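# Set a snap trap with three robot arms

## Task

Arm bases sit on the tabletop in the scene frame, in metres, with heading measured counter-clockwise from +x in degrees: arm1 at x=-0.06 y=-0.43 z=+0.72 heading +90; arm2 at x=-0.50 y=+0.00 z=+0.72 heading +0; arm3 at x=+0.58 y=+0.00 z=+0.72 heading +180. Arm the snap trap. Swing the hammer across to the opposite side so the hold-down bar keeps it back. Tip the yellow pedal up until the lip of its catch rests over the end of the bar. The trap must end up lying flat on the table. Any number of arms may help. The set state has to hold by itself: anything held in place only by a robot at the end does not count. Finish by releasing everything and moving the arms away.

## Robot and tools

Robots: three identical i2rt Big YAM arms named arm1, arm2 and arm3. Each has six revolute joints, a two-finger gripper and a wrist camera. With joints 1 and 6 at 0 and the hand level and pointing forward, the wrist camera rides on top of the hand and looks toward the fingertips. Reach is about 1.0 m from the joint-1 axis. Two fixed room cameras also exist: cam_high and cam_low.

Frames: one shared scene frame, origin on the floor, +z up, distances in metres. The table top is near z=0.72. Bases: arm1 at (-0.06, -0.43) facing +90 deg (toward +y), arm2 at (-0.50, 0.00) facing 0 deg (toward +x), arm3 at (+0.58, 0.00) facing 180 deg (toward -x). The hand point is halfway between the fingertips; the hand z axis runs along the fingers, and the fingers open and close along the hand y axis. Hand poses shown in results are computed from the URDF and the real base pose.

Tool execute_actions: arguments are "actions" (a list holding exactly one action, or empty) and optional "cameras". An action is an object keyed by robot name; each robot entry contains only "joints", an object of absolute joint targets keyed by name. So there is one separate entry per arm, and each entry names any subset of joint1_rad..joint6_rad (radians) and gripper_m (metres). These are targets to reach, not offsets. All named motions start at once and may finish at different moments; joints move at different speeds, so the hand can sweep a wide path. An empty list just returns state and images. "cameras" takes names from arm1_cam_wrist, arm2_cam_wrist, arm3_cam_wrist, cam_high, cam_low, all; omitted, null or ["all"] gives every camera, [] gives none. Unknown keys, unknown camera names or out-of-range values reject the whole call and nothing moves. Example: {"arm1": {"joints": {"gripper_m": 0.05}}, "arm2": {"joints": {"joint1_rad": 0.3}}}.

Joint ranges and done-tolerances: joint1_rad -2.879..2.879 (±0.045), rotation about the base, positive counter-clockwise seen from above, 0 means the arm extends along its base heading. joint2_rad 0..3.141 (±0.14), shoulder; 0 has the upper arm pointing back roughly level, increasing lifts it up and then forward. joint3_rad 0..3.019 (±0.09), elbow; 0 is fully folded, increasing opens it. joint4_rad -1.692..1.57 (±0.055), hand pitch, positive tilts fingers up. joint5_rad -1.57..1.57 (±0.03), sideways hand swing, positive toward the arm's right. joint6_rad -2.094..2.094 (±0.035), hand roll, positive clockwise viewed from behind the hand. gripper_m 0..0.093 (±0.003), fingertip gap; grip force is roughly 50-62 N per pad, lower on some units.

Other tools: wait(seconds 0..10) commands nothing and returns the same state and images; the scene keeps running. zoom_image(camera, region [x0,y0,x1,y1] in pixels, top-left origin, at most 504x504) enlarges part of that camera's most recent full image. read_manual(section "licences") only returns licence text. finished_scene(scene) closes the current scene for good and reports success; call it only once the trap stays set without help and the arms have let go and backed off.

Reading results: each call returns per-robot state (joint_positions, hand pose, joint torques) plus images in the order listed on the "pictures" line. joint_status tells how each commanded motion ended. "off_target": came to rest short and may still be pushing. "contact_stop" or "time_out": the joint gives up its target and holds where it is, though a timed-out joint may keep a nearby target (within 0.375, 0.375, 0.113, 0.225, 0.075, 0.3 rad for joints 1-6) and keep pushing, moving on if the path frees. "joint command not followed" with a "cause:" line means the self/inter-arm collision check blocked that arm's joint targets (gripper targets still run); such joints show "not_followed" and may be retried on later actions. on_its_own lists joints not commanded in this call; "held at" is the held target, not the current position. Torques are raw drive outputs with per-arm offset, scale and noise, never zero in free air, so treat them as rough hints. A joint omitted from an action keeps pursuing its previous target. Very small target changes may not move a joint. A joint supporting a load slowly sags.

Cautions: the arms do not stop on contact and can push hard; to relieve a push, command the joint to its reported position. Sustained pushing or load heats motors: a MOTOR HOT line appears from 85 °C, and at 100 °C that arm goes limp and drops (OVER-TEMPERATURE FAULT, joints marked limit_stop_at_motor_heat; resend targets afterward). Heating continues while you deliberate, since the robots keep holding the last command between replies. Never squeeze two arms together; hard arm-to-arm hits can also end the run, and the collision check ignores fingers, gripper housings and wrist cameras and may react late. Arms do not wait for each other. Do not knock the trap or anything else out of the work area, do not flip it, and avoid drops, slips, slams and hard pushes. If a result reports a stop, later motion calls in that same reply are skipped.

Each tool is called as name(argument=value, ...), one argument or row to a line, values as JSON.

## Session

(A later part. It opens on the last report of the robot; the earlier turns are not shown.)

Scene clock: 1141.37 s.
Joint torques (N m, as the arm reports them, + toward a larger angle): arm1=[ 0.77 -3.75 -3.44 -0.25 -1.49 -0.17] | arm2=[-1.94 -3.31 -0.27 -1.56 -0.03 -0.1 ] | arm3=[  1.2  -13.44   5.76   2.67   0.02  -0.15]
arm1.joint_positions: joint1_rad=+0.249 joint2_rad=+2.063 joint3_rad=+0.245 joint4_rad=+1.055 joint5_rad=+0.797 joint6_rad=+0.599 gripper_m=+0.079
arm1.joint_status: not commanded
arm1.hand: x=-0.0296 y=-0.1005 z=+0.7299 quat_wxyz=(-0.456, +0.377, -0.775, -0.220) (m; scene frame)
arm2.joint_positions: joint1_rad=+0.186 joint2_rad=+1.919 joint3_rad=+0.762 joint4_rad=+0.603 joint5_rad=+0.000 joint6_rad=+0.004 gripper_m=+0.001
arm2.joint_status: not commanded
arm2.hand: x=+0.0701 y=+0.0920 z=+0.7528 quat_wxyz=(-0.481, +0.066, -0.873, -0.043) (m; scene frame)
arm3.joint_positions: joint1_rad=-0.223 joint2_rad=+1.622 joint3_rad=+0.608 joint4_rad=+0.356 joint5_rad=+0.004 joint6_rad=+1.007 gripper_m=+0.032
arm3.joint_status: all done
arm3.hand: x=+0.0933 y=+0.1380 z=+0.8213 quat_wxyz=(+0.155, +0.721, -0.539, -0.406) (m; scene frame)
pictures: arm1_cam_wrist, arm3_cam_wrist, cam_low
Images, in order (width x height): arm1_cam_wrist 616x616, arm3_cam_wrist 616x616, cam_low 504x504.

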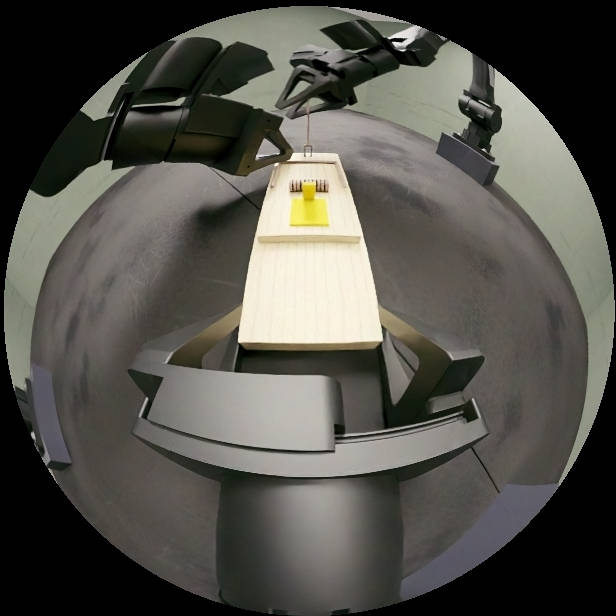

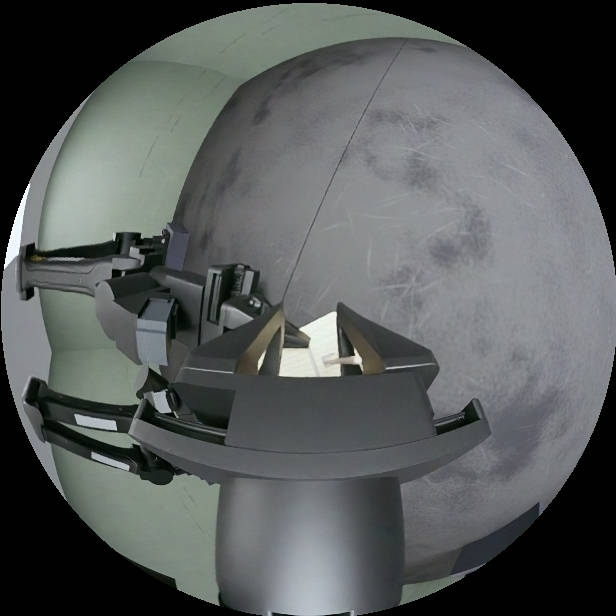

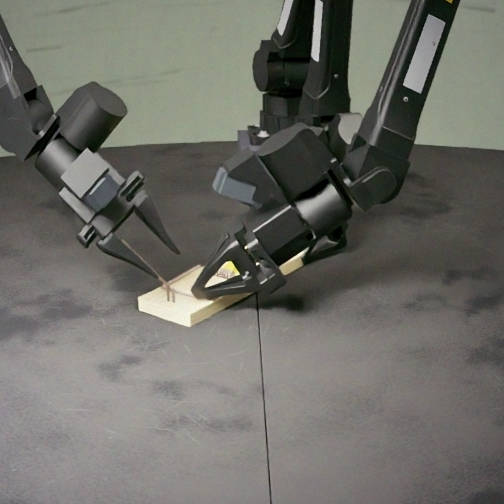

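execute_actions(
  actions=[
    {"arm3": {"joints": {"joint1_rad": -0.083, "joint2_rad": 1.612, "joint3_rad": 0.665, "joint6_rad": -0.76}}},
  ],
  cameras=["arm1_cam_wrist", "arm3_cam_wrist", "cam_low", "cam_high"],
)

Scene clock: 1263.63 s.
Joint torques (N m, as the arm reports them, + toward a larger angle): arm1=[ 0.51 -3.67 -3.19 -0.28 -1.54 -0.17] | arm2=[-1.8  -3.   -0.29 -1.58  0.01 -0.1 ] | arm3=[  1.18 -14.94   9.75   2.69  -0.11  -0.02]
arm1.joint_positions: joint1_rad=+0.252 joint2_rad=+2.063 joint3_rad=+0.243 joint4_rad=+1.055 joint5_rad=+0.798 joint6_rad=+0.601 gripper_m=+0.079
arm1.joint_status: not commanded
arm1.hand: x=-0.0301 y=-0.1016 z=+0.7299 quat_wxyz=(-0.456, +0.378, -0.775, -0.220) (m; scene frame)
arm2.joint_positions: joint1_rad=+0.184 joint2_rad=+1.919 joint3_rad=+0.762 joint4_rad=+0.603 joint5_rad=+0.000 joint6_rad=+0.004 gripper_m=+0.001
arm2.joint_status: not commanded
arm2.hand: x=+0.0703 y=+0.0912 z=+0.7528 quat_wxyz=(-0.481, +0.066, -0.873, -0.043) (m; scene frame)
arm3.joint_positions: joint1_rad=-0.095 joint2_rad=+1.622 joint3_rad=+0.625 joint4_rad=+0.356 joint5_rad=+0.004 joint6_rad=-0.752 gripper_m=+0.032
arm3.joint_status: all done
arm3.hand: x=+0.0718 y=+0.0761 z=+0.8281 quat_wxyz=(-0.192, +0.857, +0.266, -0.398) (m; scene frame)
pictures: arm1_cam_wrist, arm3_cam_wrist, cam_high, cam_low
Images, in order (width x height): arm1_cam_wrist 616x616, arm3_cam_wrist 616x616, cam_high 504x504, cam_low 504x504.

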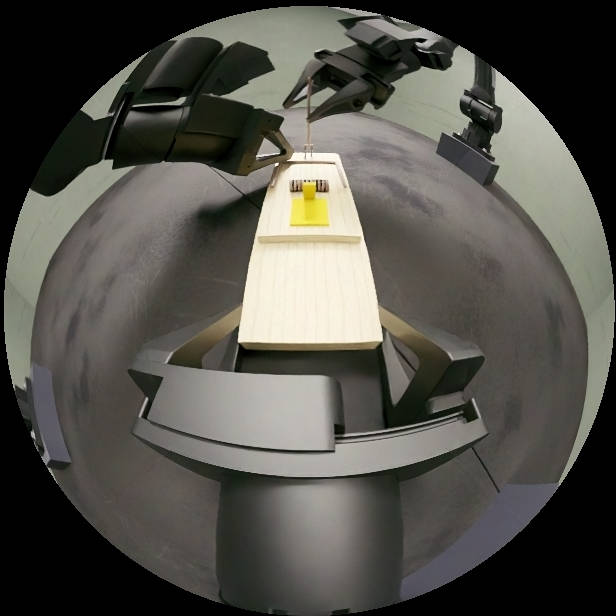

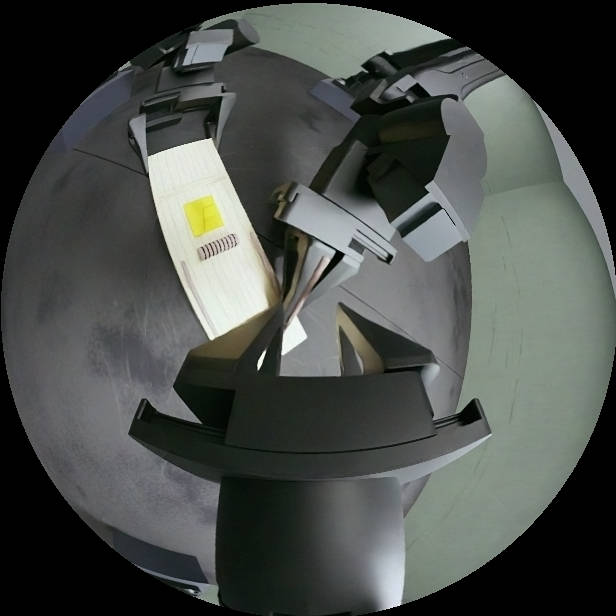

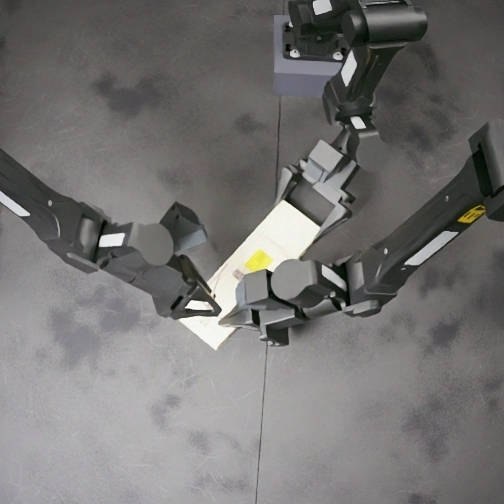

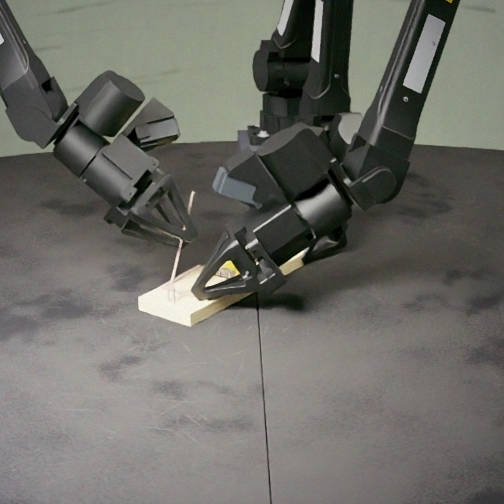

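zoom_image(
  camera="arm1_cam_wrist",
  region=[250, 50, 390, 170],
)

zoom_image(
  camera="cam_low",
  region=[100, 150, 260, 330],
)

Region (250, 50, 390, 170) of arm1_cam_wrist's 616x616 image, scaled by 3.600, with more detail than that image has; it fills the top 432 rows of this view, and the rest is white.

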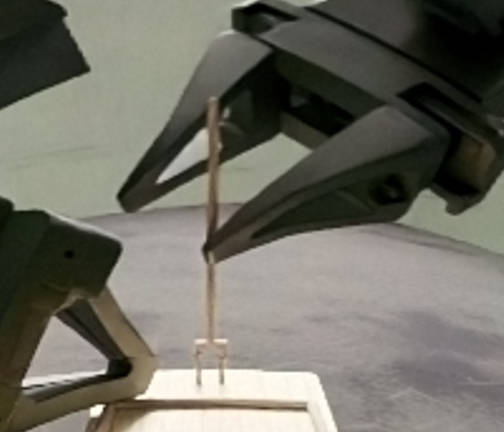

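Region (100, 150, 260, 330) of cam_low's 504x504 image, scaled by 2.800, with more detail than that image has.

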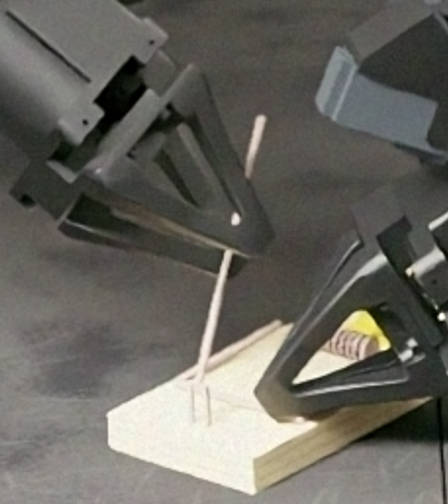

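execute_actions(
  actions=[
    {"arm3": {"joints": {"joint1_rad": -0.033, "joint2_rad": 1.678, "joint3_rad": 0.685, "joint4_rad": 0.42, "gripper_m": 0.02}}},
  ],
  cameras=["arm1_cam_wrist", "arm3_cam_wrist", "cam_low"],
)

Scene clock: 1322.07 s.
Joint torques (N m, as the arm reports them, + toward a larger angle): arm1=[ 0.61 -3.91 -3.27 -0.25 -1.5  -0.18] | arm2=[-1.87 -2.88 -0.26 -1.54 -0.02 -0.11] | arm3=[  0.48 -13.15   9.03   2.97  -0.06  -0.04]
arm1.joint_positions: joint1_rad=+0.252 joint2_rad=+2.063 joint3_rad=+0.243 joint4_rad=+1.055 joint5_rad=+0.798 joint6_rad=+0.601 gripper_m=+0.079
arm1.joint_status: not commanded
arm1.hand: x=-0.0301 y=-0.1016 z=+0.7299 quat_wxyz=(-0.456, +0.378, -0.775, -0.220) (m; scene frame)
arm2.joint_positions: joint1_rad=+0.184 joint2_rad=+1.919 joint3_rad=+0.762 joint4_rad=+0.603 joint5_rad=+0.000 joint6_rad=+0.004 gripper_m=+0.001
arm2.joint_status: not commanded
arm2.hand: x=+0.0703 y=+0.0912 z=+0.7528 quat_wxyz=(-0.481, +0.066, -0.873, -0.043) (m; scene frame)
arm3.joint_positions: joint1_rad=-0.039 joint2_rad=+1.657 joint3_rad=+0.653 joint4_rad=+0.404 joint5_rad=+0.003 joint6_rad=-0.753 gripper_m=+0.020
arm3.joint_status: all done
arm3.hand: x=+0.0514 y=+0.0487 z=+0.8318 quat_wxyz=(-0.188, +0.840, +0.287, -0.421) (m; scene frame)
pictures: arm1_cam_wrist, arm3_cam_wrist, cam_low
Images, in order (width x height): arm1_cam_wrist 616x616, arm3_cam_wrist 616x616, cam_low 504x504.

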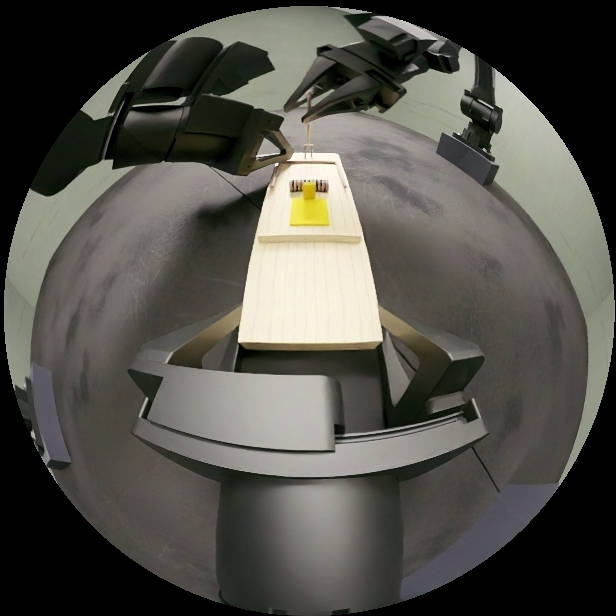

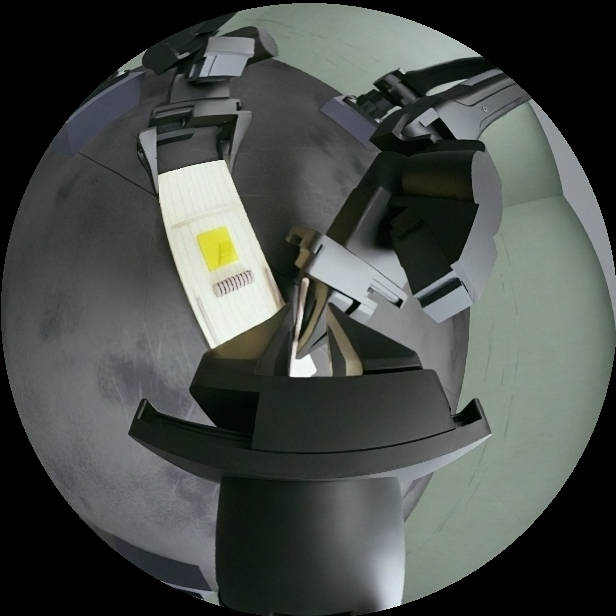

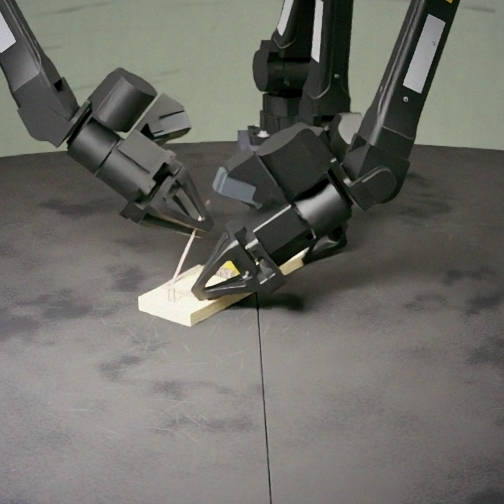

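zoom_image(
  camera="arm1_cam_wrist",
  region=[250, 50, 390, 190],
)

zoom_image(
  camera="arm3_cam_wrist",
  region=[230, 210, 420, 380],
)

Region (250, 50, 390, 190) of arm1_cam_wrist's 616x616 image, scaled by 3.600, with more detail than that image has.

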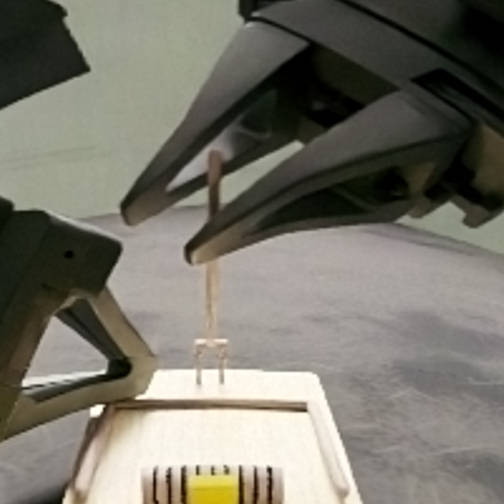

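Region (230, 210, 420, 380) of arm3_cam_wrist's 616x616 image, scaled by 2.653, with more detail than that image has; it fills the top 451 rows of this view, and the rest is white.

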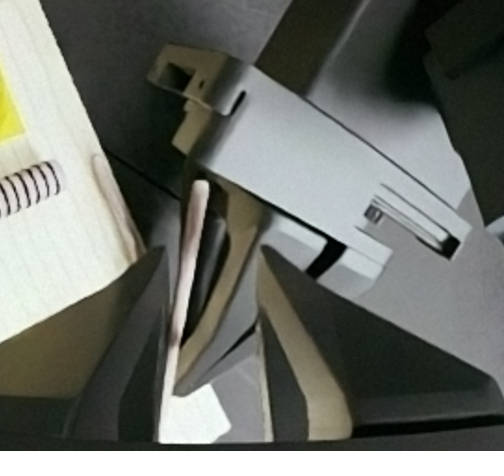

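zoom_image(
  camera="arm1_cam_wrist",
  region=[265, 85, 335, 165],
)

zoom_image(
  camera="cam_low",
  region=[140, 170, 280, 320],
)

Region (265, 85, 335, 165) of arm1_cam_wrist's 616x616 image, scaled by 6.300, with more detail than that image has; it fills the left 441 columns of this view, and the rest is white.

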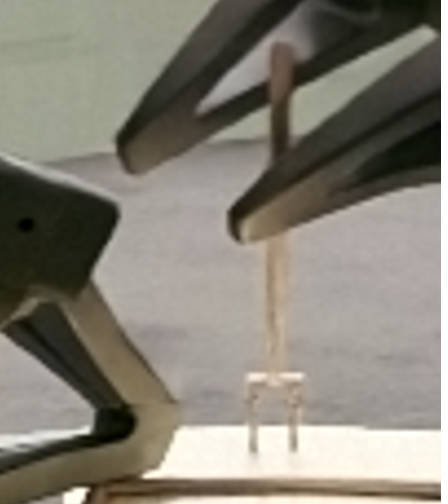

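Region (140, 170, 280, 320) of cam_low's 504x504 image, scaled by 3.360, with more detail than that image has; it fills the left 470 columns of this view, and the rest is white.

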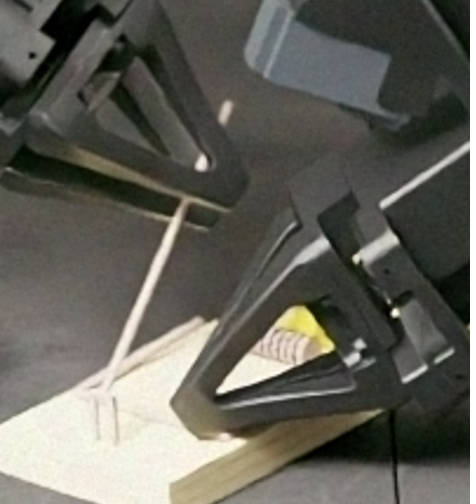

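execute_actions(
  actions=[
    {"arm3": {"joints": {"joint2_rad": 1.815, "joint3_rad": 0.668, "joint4_rad": 0.479, "gripper_m": 0.015}}},
  ],
  cameras=["arm1_cam_wrist", "arm3_cam_wrist", "cam_low", "cam_high"],
)

Scene clock: 1381.90 s.
Joint torques (N m, as the arm reports them, + toward a larger angle): arm1=[ 0.51 -3.83 -3.26 -0.17 -1.49 -0.19] | arm2=[-1.9  -3.14 -0.37 -1.46  0.   -0.1 ] | arm3=[  0.64 -15.26   6.23   2.66  -0.07  -0.02]
arm1.joint_positions: joint1_rad=+0.252 joint2_rad=+2.063 joint3_rad=+0.243 joint4_rad=+1.055 joint5_rad=+0.798 joint6_rad=+0.601 gripper_m=+0.079
arm1.joint_status: not commanded
arm1.hand: x=-0.0301 y=-0.1016 z=+0.7299 quat_wxyz=(-0.456, +0.378, -0.775, -0.220) (m; scene frame)
arm2.joint_positions: joint1_rad=+0.184 joint2_rad=+1.919 joint3_rad=+0.762 joint4_rad=+0.603 joint5_rad=+0.000 joint6_rad=+0.004 gripper_m=+0.001
arm2.joint_status: not commanded
arm2.hand: x=+0.0703 y=+0.0912 z=+0.7528 quat_wxyz=(-0.481, +0.066, -0.873, -0.043) (m; scene frame)
arm3.joint_positions: joint1_rad=-0.039 joint2_rad=+1.809 joint3_rad=+0.654 joint4_rad=+0.467 joint5_rad=+0.003 joint6_rad=-0.755 gripper_m=+0.015
arm3.joint_status: all done
arm3.hand: x=+0.0612 y=+0.0475 z=+0.7675 quat_wxyz=(-0.172, +0.858, +0.295, -0.384) (m; scene frame)
pictures: arm1_cam_wrist, arm3_cam_wrist, cam_high, cam_low
Images, in order (width x height): arm1_cam_wrist 616x616, arm3_cam_wrist 616x616, cam_high 504x504, cam_low 504x504.

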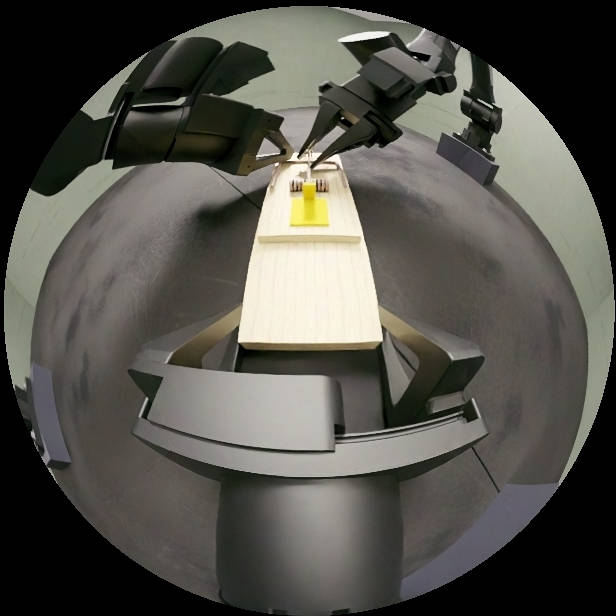

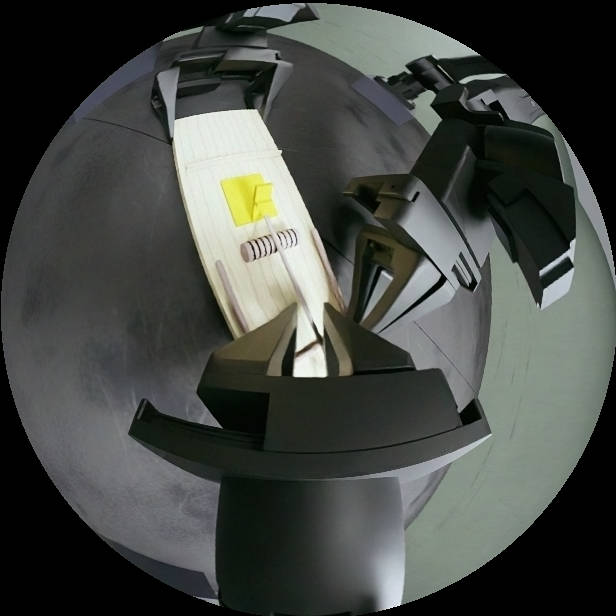

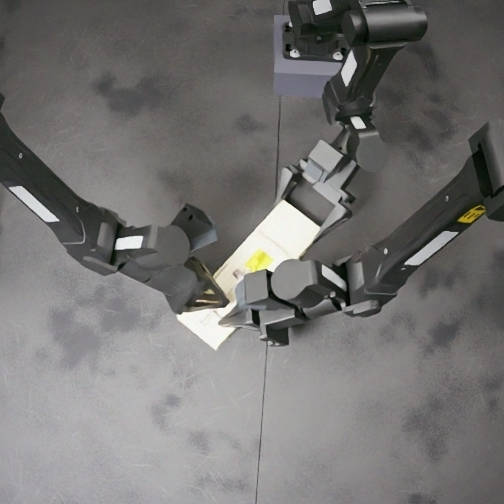

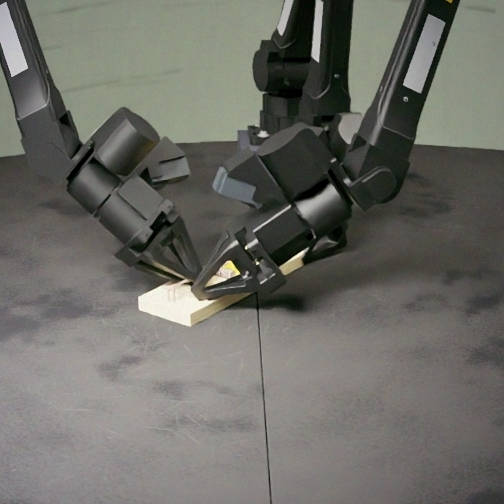

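zoom_image(
  camera="arm1_cam_wrist",
  region=[260, 125, 370, 235],
)

zoom_image(
  camera="arm3_cam_wrist",
  region=[190, 150, 390, 380],
)

Region (260, 125, 370, 235) of arm1_cam_wrist's 616x616 image, scaled by 4.582, with more detail than that image has.

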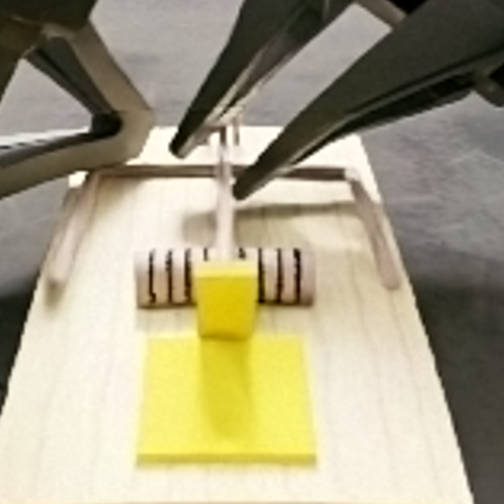

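Region (190, 150, 390, 380) of arm3_cam_wrist's 616x616 image, scaled by 2.191, with more detail than that image has; it fills the left 438 columns of this view, and the rest is white.

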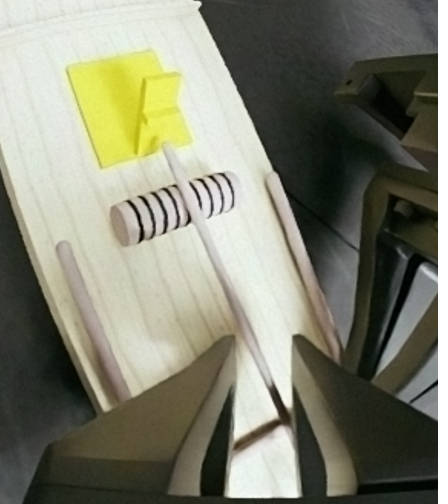

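execute_actions(
  actions=[
    {"arm1": {"joints": {"joint1_rad": 0.235, "joint2_rad": 1.95, "joint3_rad": 0.25, "joint4_rad": 1.06, "joint5_rad": 0.798, "gripper_m": 0.093}}, "arm3": {"joints": {"joint1_rad": 0.0, "joint2_rad": 1.675, "joint3_rad": 0.575}}},
  ],
  cameras=["arm1_cam_wrist", "arm3_cam_wrist", "cam_low", "cam_high"],
)

Scene clock: 1502.83 s.
Joint torques (N m, as the arm reports them, + toward a larger angle): arm1=[-1.15 -7.89  0.7   1.97  0.17 -0.17] | arm2=[-2.07 -3.   -0.3  -1.57 -0.02 -0.11] | arm3=[  1.08 -13.88   5.06   2.63  -0.07  -0.02]
arm1.joint_positions: joint1_rad=+0.241 joint2_rad=+1.944 joint3_rad=+0.246 joint4_rad=+1.059 joint5_rad=+0.802 joint6_rad=+0.598 gripper_m=+0.093
arm1.joint_status: all done
arm1.hand: x=-0.0328 y=-0.0786 z=+0.7661 quat_wxyz=(-0.467, +0.342, -0.770, -0.269) (m; scene frame)
arm2.joint_positions: joint1_rad=+0.184 joint2_rad=+1.919 joint3_rad=+0.762 joint4_rad=+0.603 joint5_rad=+0.000 joint6_rad=+0.004 gripper_m=+0.001
arm2.joint_status: not commanded
arm2.hand: x=+0.0703 y=+0.0912 z=+0.7528 quat_wxyz=(-0.481, +0.066, -0.873, -0.043) (m; scene frame)
arm3.joint_positions: joint1_rad=-0.011 joint2_rad=+1.673 joint3_rad=+0.581 joint4_rad=+0.469 joint5_rad=+0.003 joint6_rad=-0.755 gripper_m=+0.015
arm3.joint_status: all done
arm3.hand: x=+0.0771 y=+0.0322 z=+0.8090 quat_wxyz=(-0.178, +0.840, +0.301, -0.414) (m; scene frame)
pictures: arm1_cam_wrist, arm3_cam_wrist, cam_high, cam_low
Images, in order (width x height): arm1_cam_wrist 616x616, arm3_cam_wrist 616x616, cam_high 504x504, cam_low 504x504.

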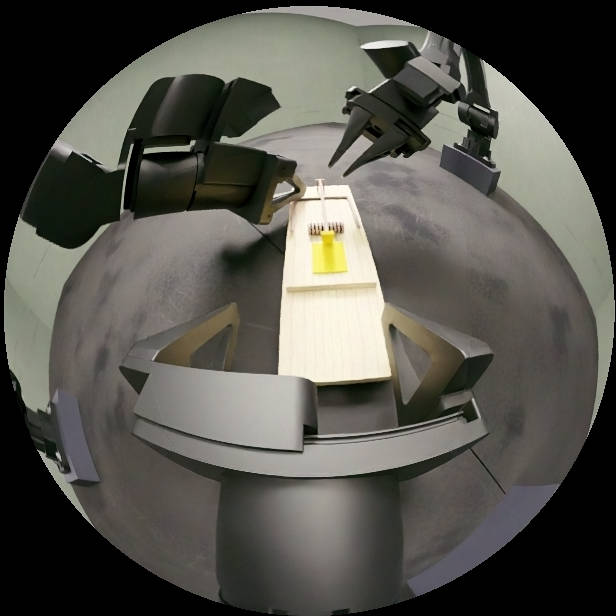

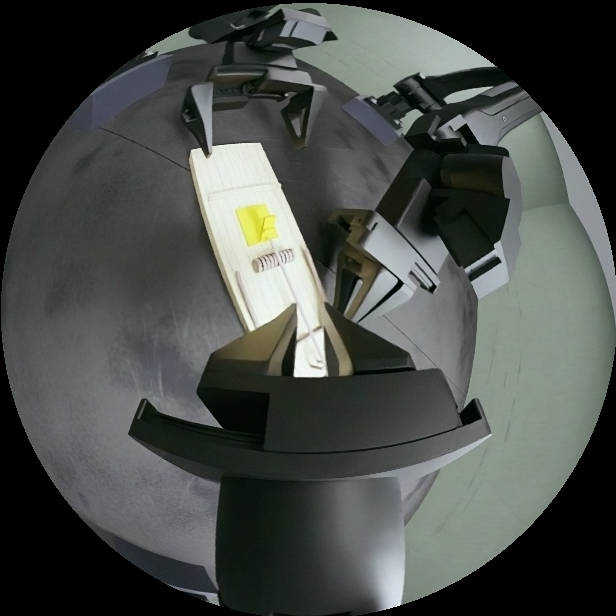

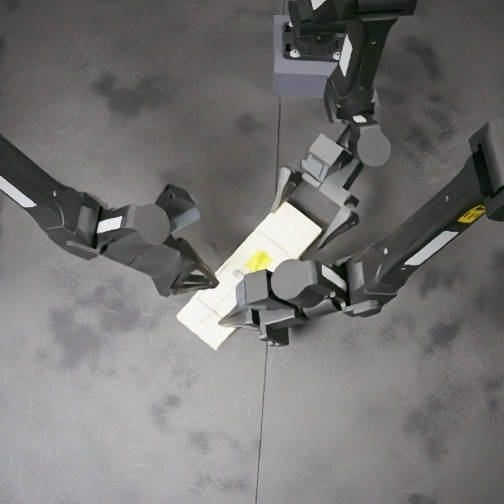

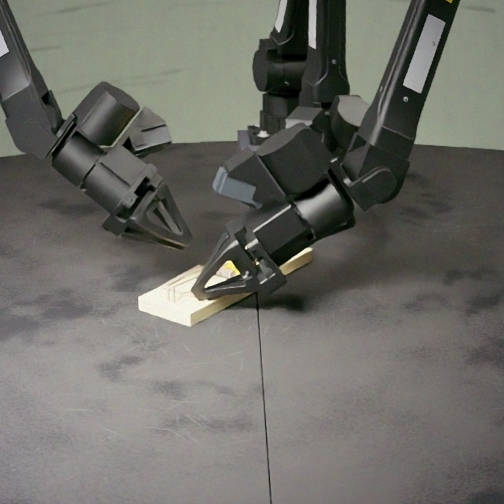

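zoom_image(
  camera="arm1_cam_wrist",
  region=[270, 170, 400, 300],
)

zoom_image(
  camera="arm1_cam_wrist",
  region=[260, 270, 410, 400],
)

Region (270, 170, 400, 300) of arm1_cam_wrist's 616x616 image, scaled by 3.877, with more detail than that image has.

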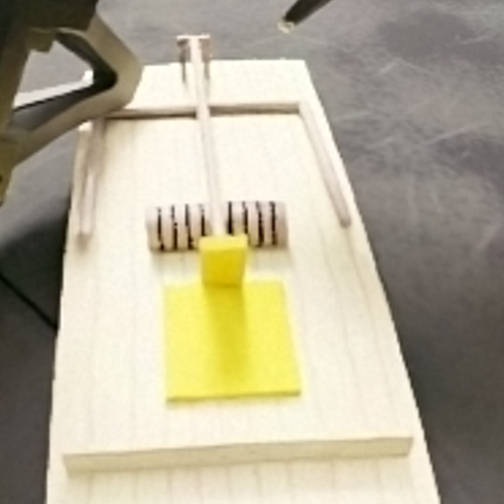

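Region (260, 270, 410, 400) of arm1_cam_wrist's 616x616 image, scaled by 3.360, with more detail than that image has; it fills the top 437 rows of this view, and the rest is white.

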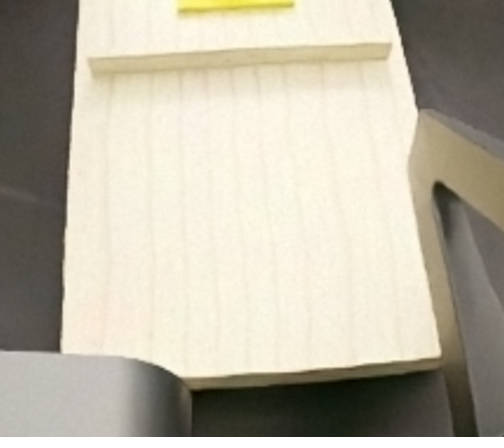

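execute_actions(
  actions=[
    {"arm1": {"joints": {"joint1_rad": 0.083, "joint2_rad": 1.861, "joint3_rad": 0.352, "joint4_rad": 0.823, "joint5_rad": 0.716, "gripper_m": 0.0}}, "arm3": {"joints": {"joint2_rad": 1.575, "joint3_rad": 0.475}}},
  ],
  cameras=["arm1_cam_wrist", "arm3_cam_wrist", "cam_low", "cam_high"],
)

Scene clock: 1607.80 s.
Joint torques (N m, as the arm reports them, + toward a larger angle): arm1=[-0.63 -9.37  1.95  1.31  0.16 -0.18] | arm2=[-1.67 -3.27 -0.32 -1.54 -0.02 -0.09] | arm3=[  1.05 -12.58   5.07   2.62  -0.07  -0.02]
arm1.joint_positions: joint1_rad=+0.079 joint2_rad=+1.856 joint3_rad=+0.355 joint4_rad=+0.836 joint5_rad=+0.720 joint6_rad=+0.598 gripper_m=+0.001
arm1.joint_status: all done
arm1.hand: x=+0.0073 y=-0.0388 z=+0.7705 quat_wxyz=(-0.456, +0.306, -0.800, -0.241) (m; scene frame)
arm2.joint_positions: joint1_rad=+0.184 joint2_rad=+1.919 joint3_rad=+0.762 joint4_rad=+0.603 joint5_rad=+0.000 joint6_rad=+0.004 gripper_m=+0.001
arm2.joint_status: not commanded
arm2.hand: x=+0.0703 y=+0.0912 z=+0.7528 quat_wxyz=(-0.481, +0.066, -0.873, -0.043) (m; scene frame)
arm3.joint_positions: joint1_rad=-0.011 joint2_rad=+1.580 joint3_rad=+0.481 joint4_rad=+0.469 joint5_rad=+0.003 joint6_rad=-0.755 gripper_m=+0.015
arm3.joint_status: all done
arm3.hand: x=+0.1154 y=+0.0298 z=+0.8148 quat_wxyz=(-0.177, +0.842, +0.302, -0.411) (m; scene frame)
pictures: arm1_cam_wrist, arm3_cam_wrist, cam_high, cam_low
Images, in order (width x height): arm1_cam_wrist 616x616, arm3_cam_wrist 616x616, cam_high 504x504, cam_low 504x504.

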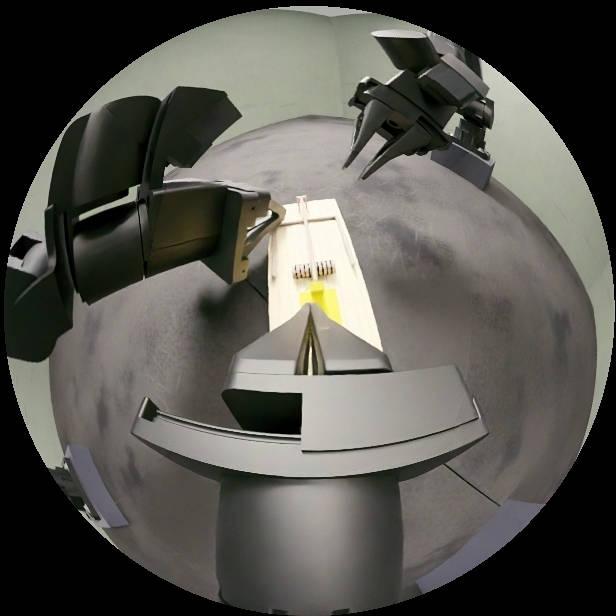

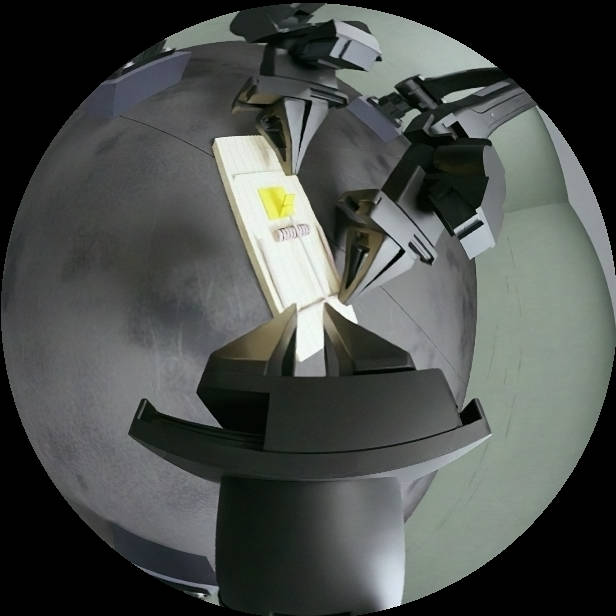

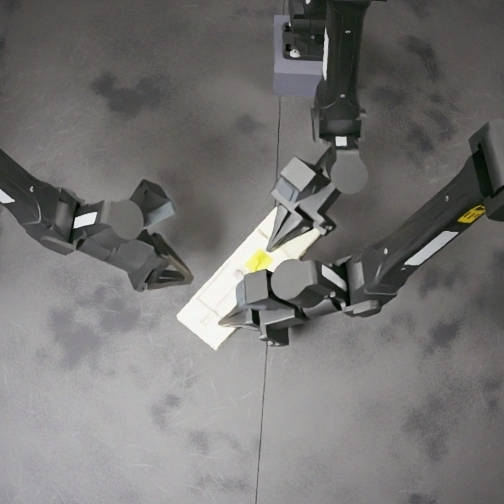

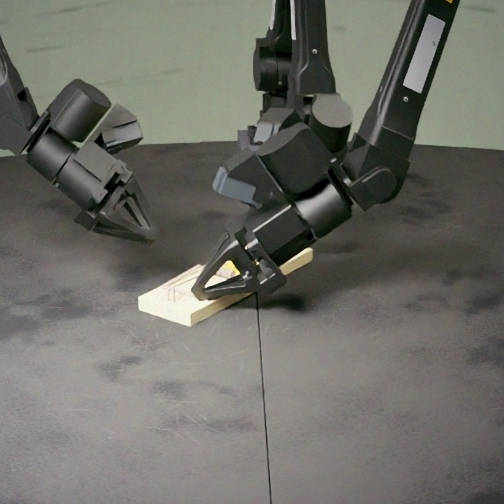

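zoom_image(
  camera="arm1_cam_wrist",
  region=[255, 185, 395, 345],
)

zoom_image(
  camera="arm3_cam_wrist",
  region=[210, 120, 350, 260],
)

Region (255, 185, 395, 345) of arm1_cam_wrist's 616x616 image, scaled by 3.150, with more detail than that image has; it fills the left 441 columns of this view, and the rest is white.

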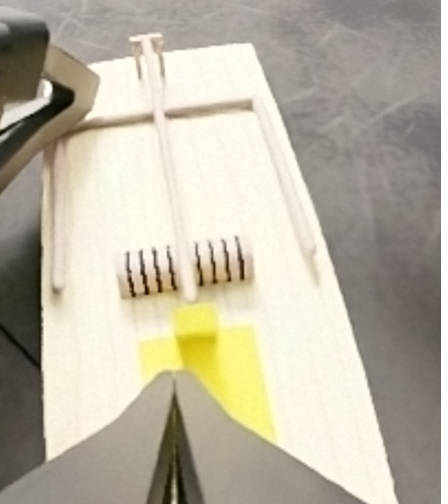

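Region (210, 120, 350, 260) of arm3_cam_wrist's 616x616 image, scaled by 3.600, with more detail than that image has.

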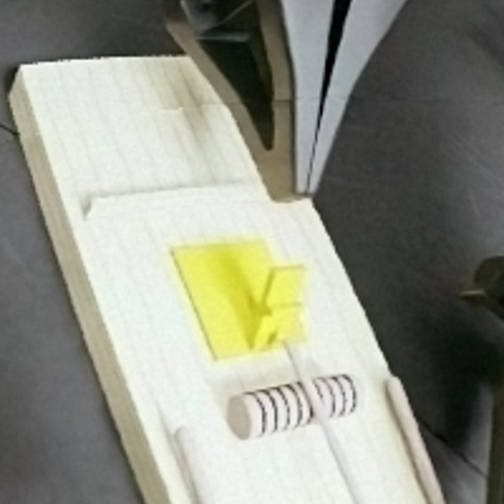

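execute_actions(
  actions=[
    {"arm1": {"joints": {"joint1_rad": 0.011, "joint2_rad": 1.898, "joint3_rad": 0.447, "joint4_rad": 0.736}}},
  ],
  cameras=["arm1_cam_wrist", "arm3_cam_wrist", "cam_low", "cam_high"],
)

Scene clock: 1662.17 s.
Joint torques (N m, as the arm reports them, + toward a larger angle): arm1=[-1.03 -9.22  4.54  1.3   0.19 -0.14] | arm2=[-2.07 -2.67 -0.29 -1.58  0.23 -0.09] | arm3=[  1.08 -12.8    5.08   2.65  -0.07  -0.02]
arm1.joint_positions: joint1_rad=+0.014 joint2_rad=+1.888 joint3_rad=+0.423 joint4_rad=+0.749 joint5_rad=+0.719 joint6_rad=+0.597 gripper_m=+0.001
arm1.joint_status: all done
arm1.hand: x=+0.0317 y=-0.0266 z=+0.7574 quat_wxyz=(-0.458, +0.293, -0.814, -0.204) (m; scene frame)
arm2.joint_positions: joint1_rad=+0.185 joint2_rad=+1.919 joint3_rad=+0.762 joint4_rad=+0.603 joint5_rad=-0.005 joint6_rad=+0.004 gripper_m=+0.001
arm2.joint_status: not commanded
arm2.hand: x=+0.0701 y=+0.0925 z=+0.7529 quat_wxyz=(-0.481, +0.067, -0.873, -0.045) (m; scene frame)
arm3.joint_positions: joint1_rad=-0.011 joint2_rad=+1.580 joint3_rad=+0.481 joint4_rad=+0.469 joint5_rad=+0.003 joint6_rad=-0.755 gripper_m=+0.015
arm3.joint_status: not commanded
arm3.hand: x=+0.1154 y=+0.0298 z=+0.8148 quat_wxyz=(-0.177, +0.842, +0.302, -0.411) (m; scene frame)
pictures: arm1_cam_wrist, arm3_cam_wrist, cam_high, cam_low
Images, in order (width x height): arm1_cam_wrist 616x616, arm3_cam_wrist 616x616, cam_high 504x504, cam_low 504x504.

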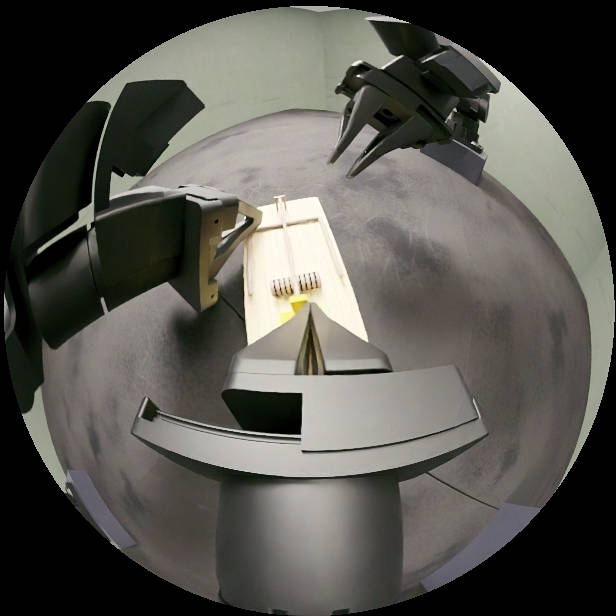

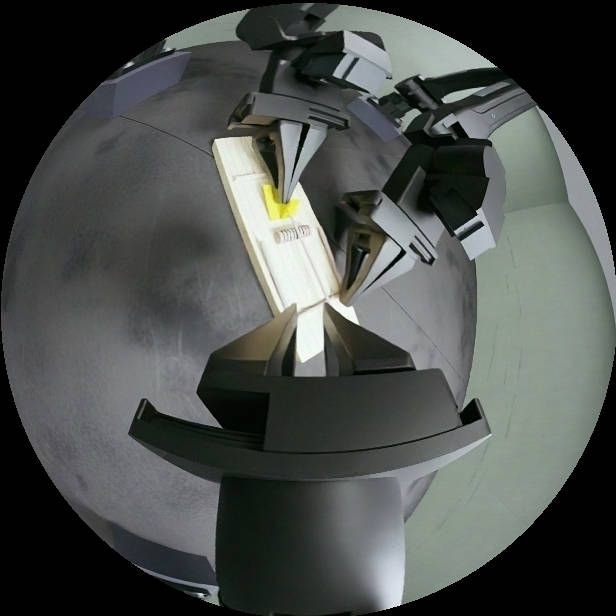

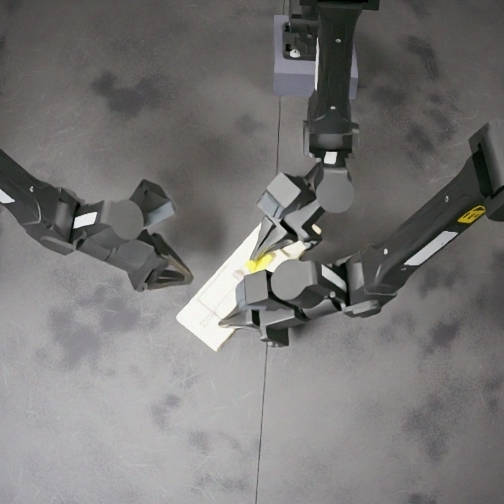

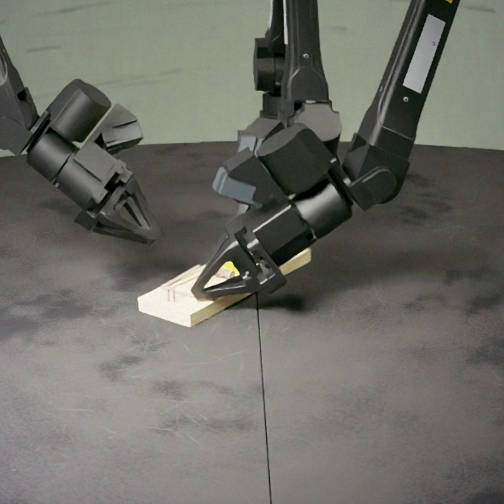

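execute_actions(
  actions=[],
)

Scene clock: 1675.97 s.
Joint torques (N m, as the arm reports them, + toward a larger angle): arm1=[-1.36 -9.19  4.56  1.23  0.2  -0.16] | arm2=[-1.97 -3.2  -0.35 -1.56  0.23 -0.09] | arm3=[  1.08 -12.81   5.09   2.64  -0.07  -0.02]
arm1.joint_positions: joint1_rad=+0.014 joint2_rad=+1.888 joint3_rad=+0.423 joint4_rad=+0.749 joint5_rad=+0.719 joint6_rad=+0.597 gripper_m=+0.001
arm1.joint_status: all done
arm1.hand: x=+0.0317 y=-0.0266 z=+0.7574 quat_wxyz=(-0.458, +0.293, -0.814, -0.204) (m; scene frame)
arm2.joint_positions: joint1_rad=+0.185 joint2_rad=+1.919 joint3_rad=+0.762 joint4_rad=+0.603 joint5_rad=-0.005 joint6_rad=+0.004 gripper_m=+0.001
arm2.joint_status: not commanded
arm2.hand: x=+0.0701 y=+0.0925 z=+0.7529 quat_wxyz=(-0.481, +0.067, -0.873, -0.045) (m; scene frame)
arm3.joint_positions: joint1_rad=-0.011 joint2_rad=+1.580 joint3_rad=+0.481 joint4_rad=+0.469 joint5_rad=+0.003 joint6_rad=-0.755 gripper_m=+0.015
arm3.joint_status: not commanded
arm3.hand: x=+0.1154 y=+0.0298 z=+0.8148 quat_wxyz=(-0.177, +0.842, +0.302, -0.411) (m; scene frame)
pictures: arm1_cam_wrist, arm2_cam_wrist, arm3_cam_wrist, cam_high, cam_low
Images, in order (width x height): arm1_cam_wrist 616x616, arm2_cam_wrist 616x616, arm3_cam_wrist 616x616, cam_high 504x504, cam_low 504x504.

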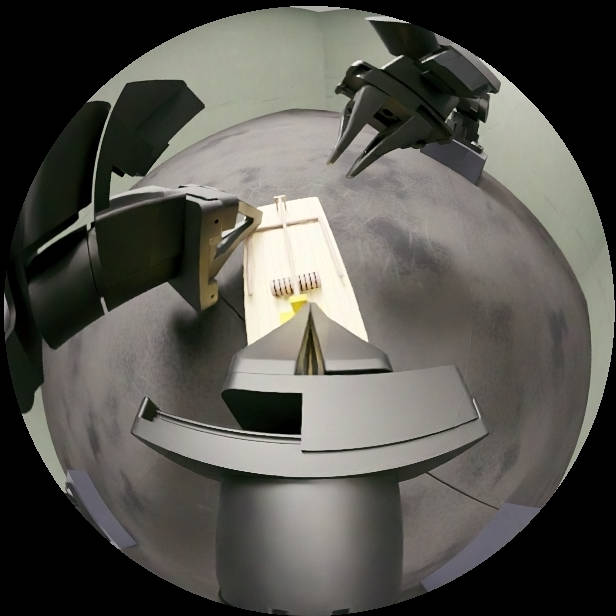

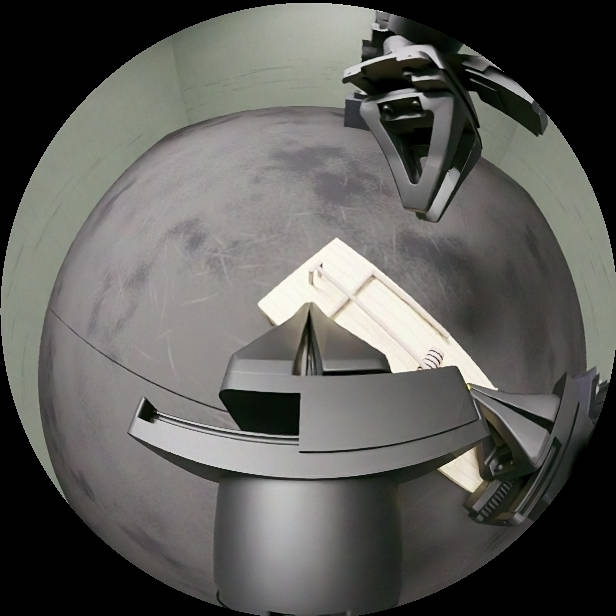

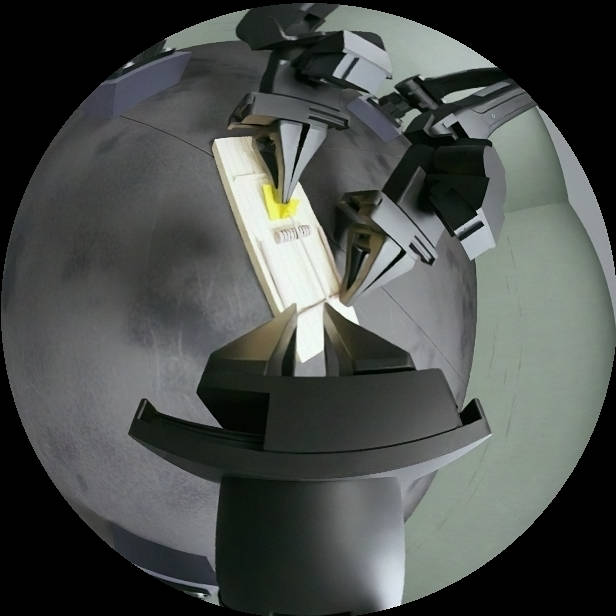

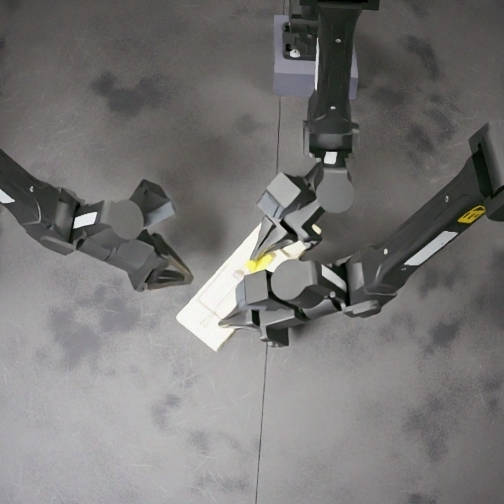

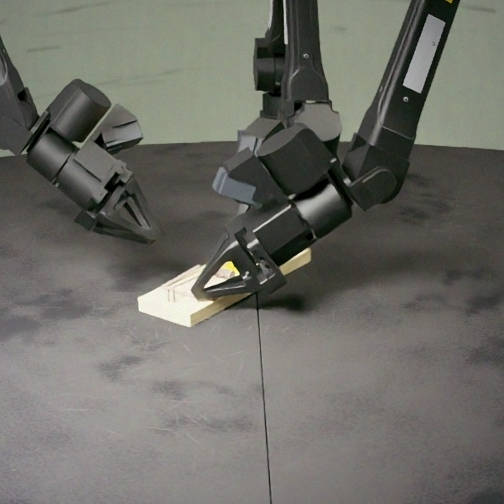

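zoom_image(
  camera="arm3_cam_wrist",
  region=[230, 150, 340, 260],
)

zoom_image(
  camera="arm1_cam_wrist",
  region=[250, 240, 360, 350],
)

Region (230, 150, 340, 260) of arm3_cam_wrist's 616x616 image, scaled by 4.582, with more detail than that image has.

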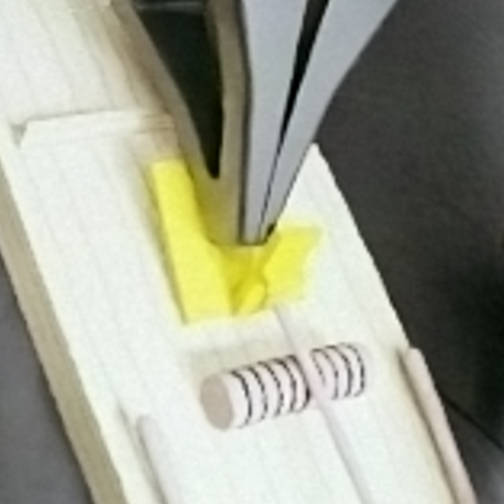

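Region (250, 240, 360, 350) of arm1_cam_wrist's 616x616 image, scaled by 4.582, with more detail than that image has.

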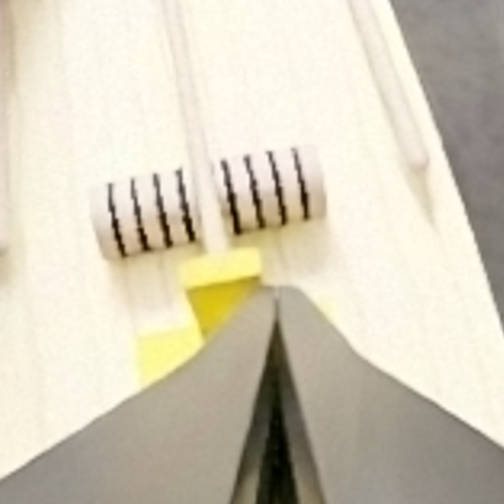

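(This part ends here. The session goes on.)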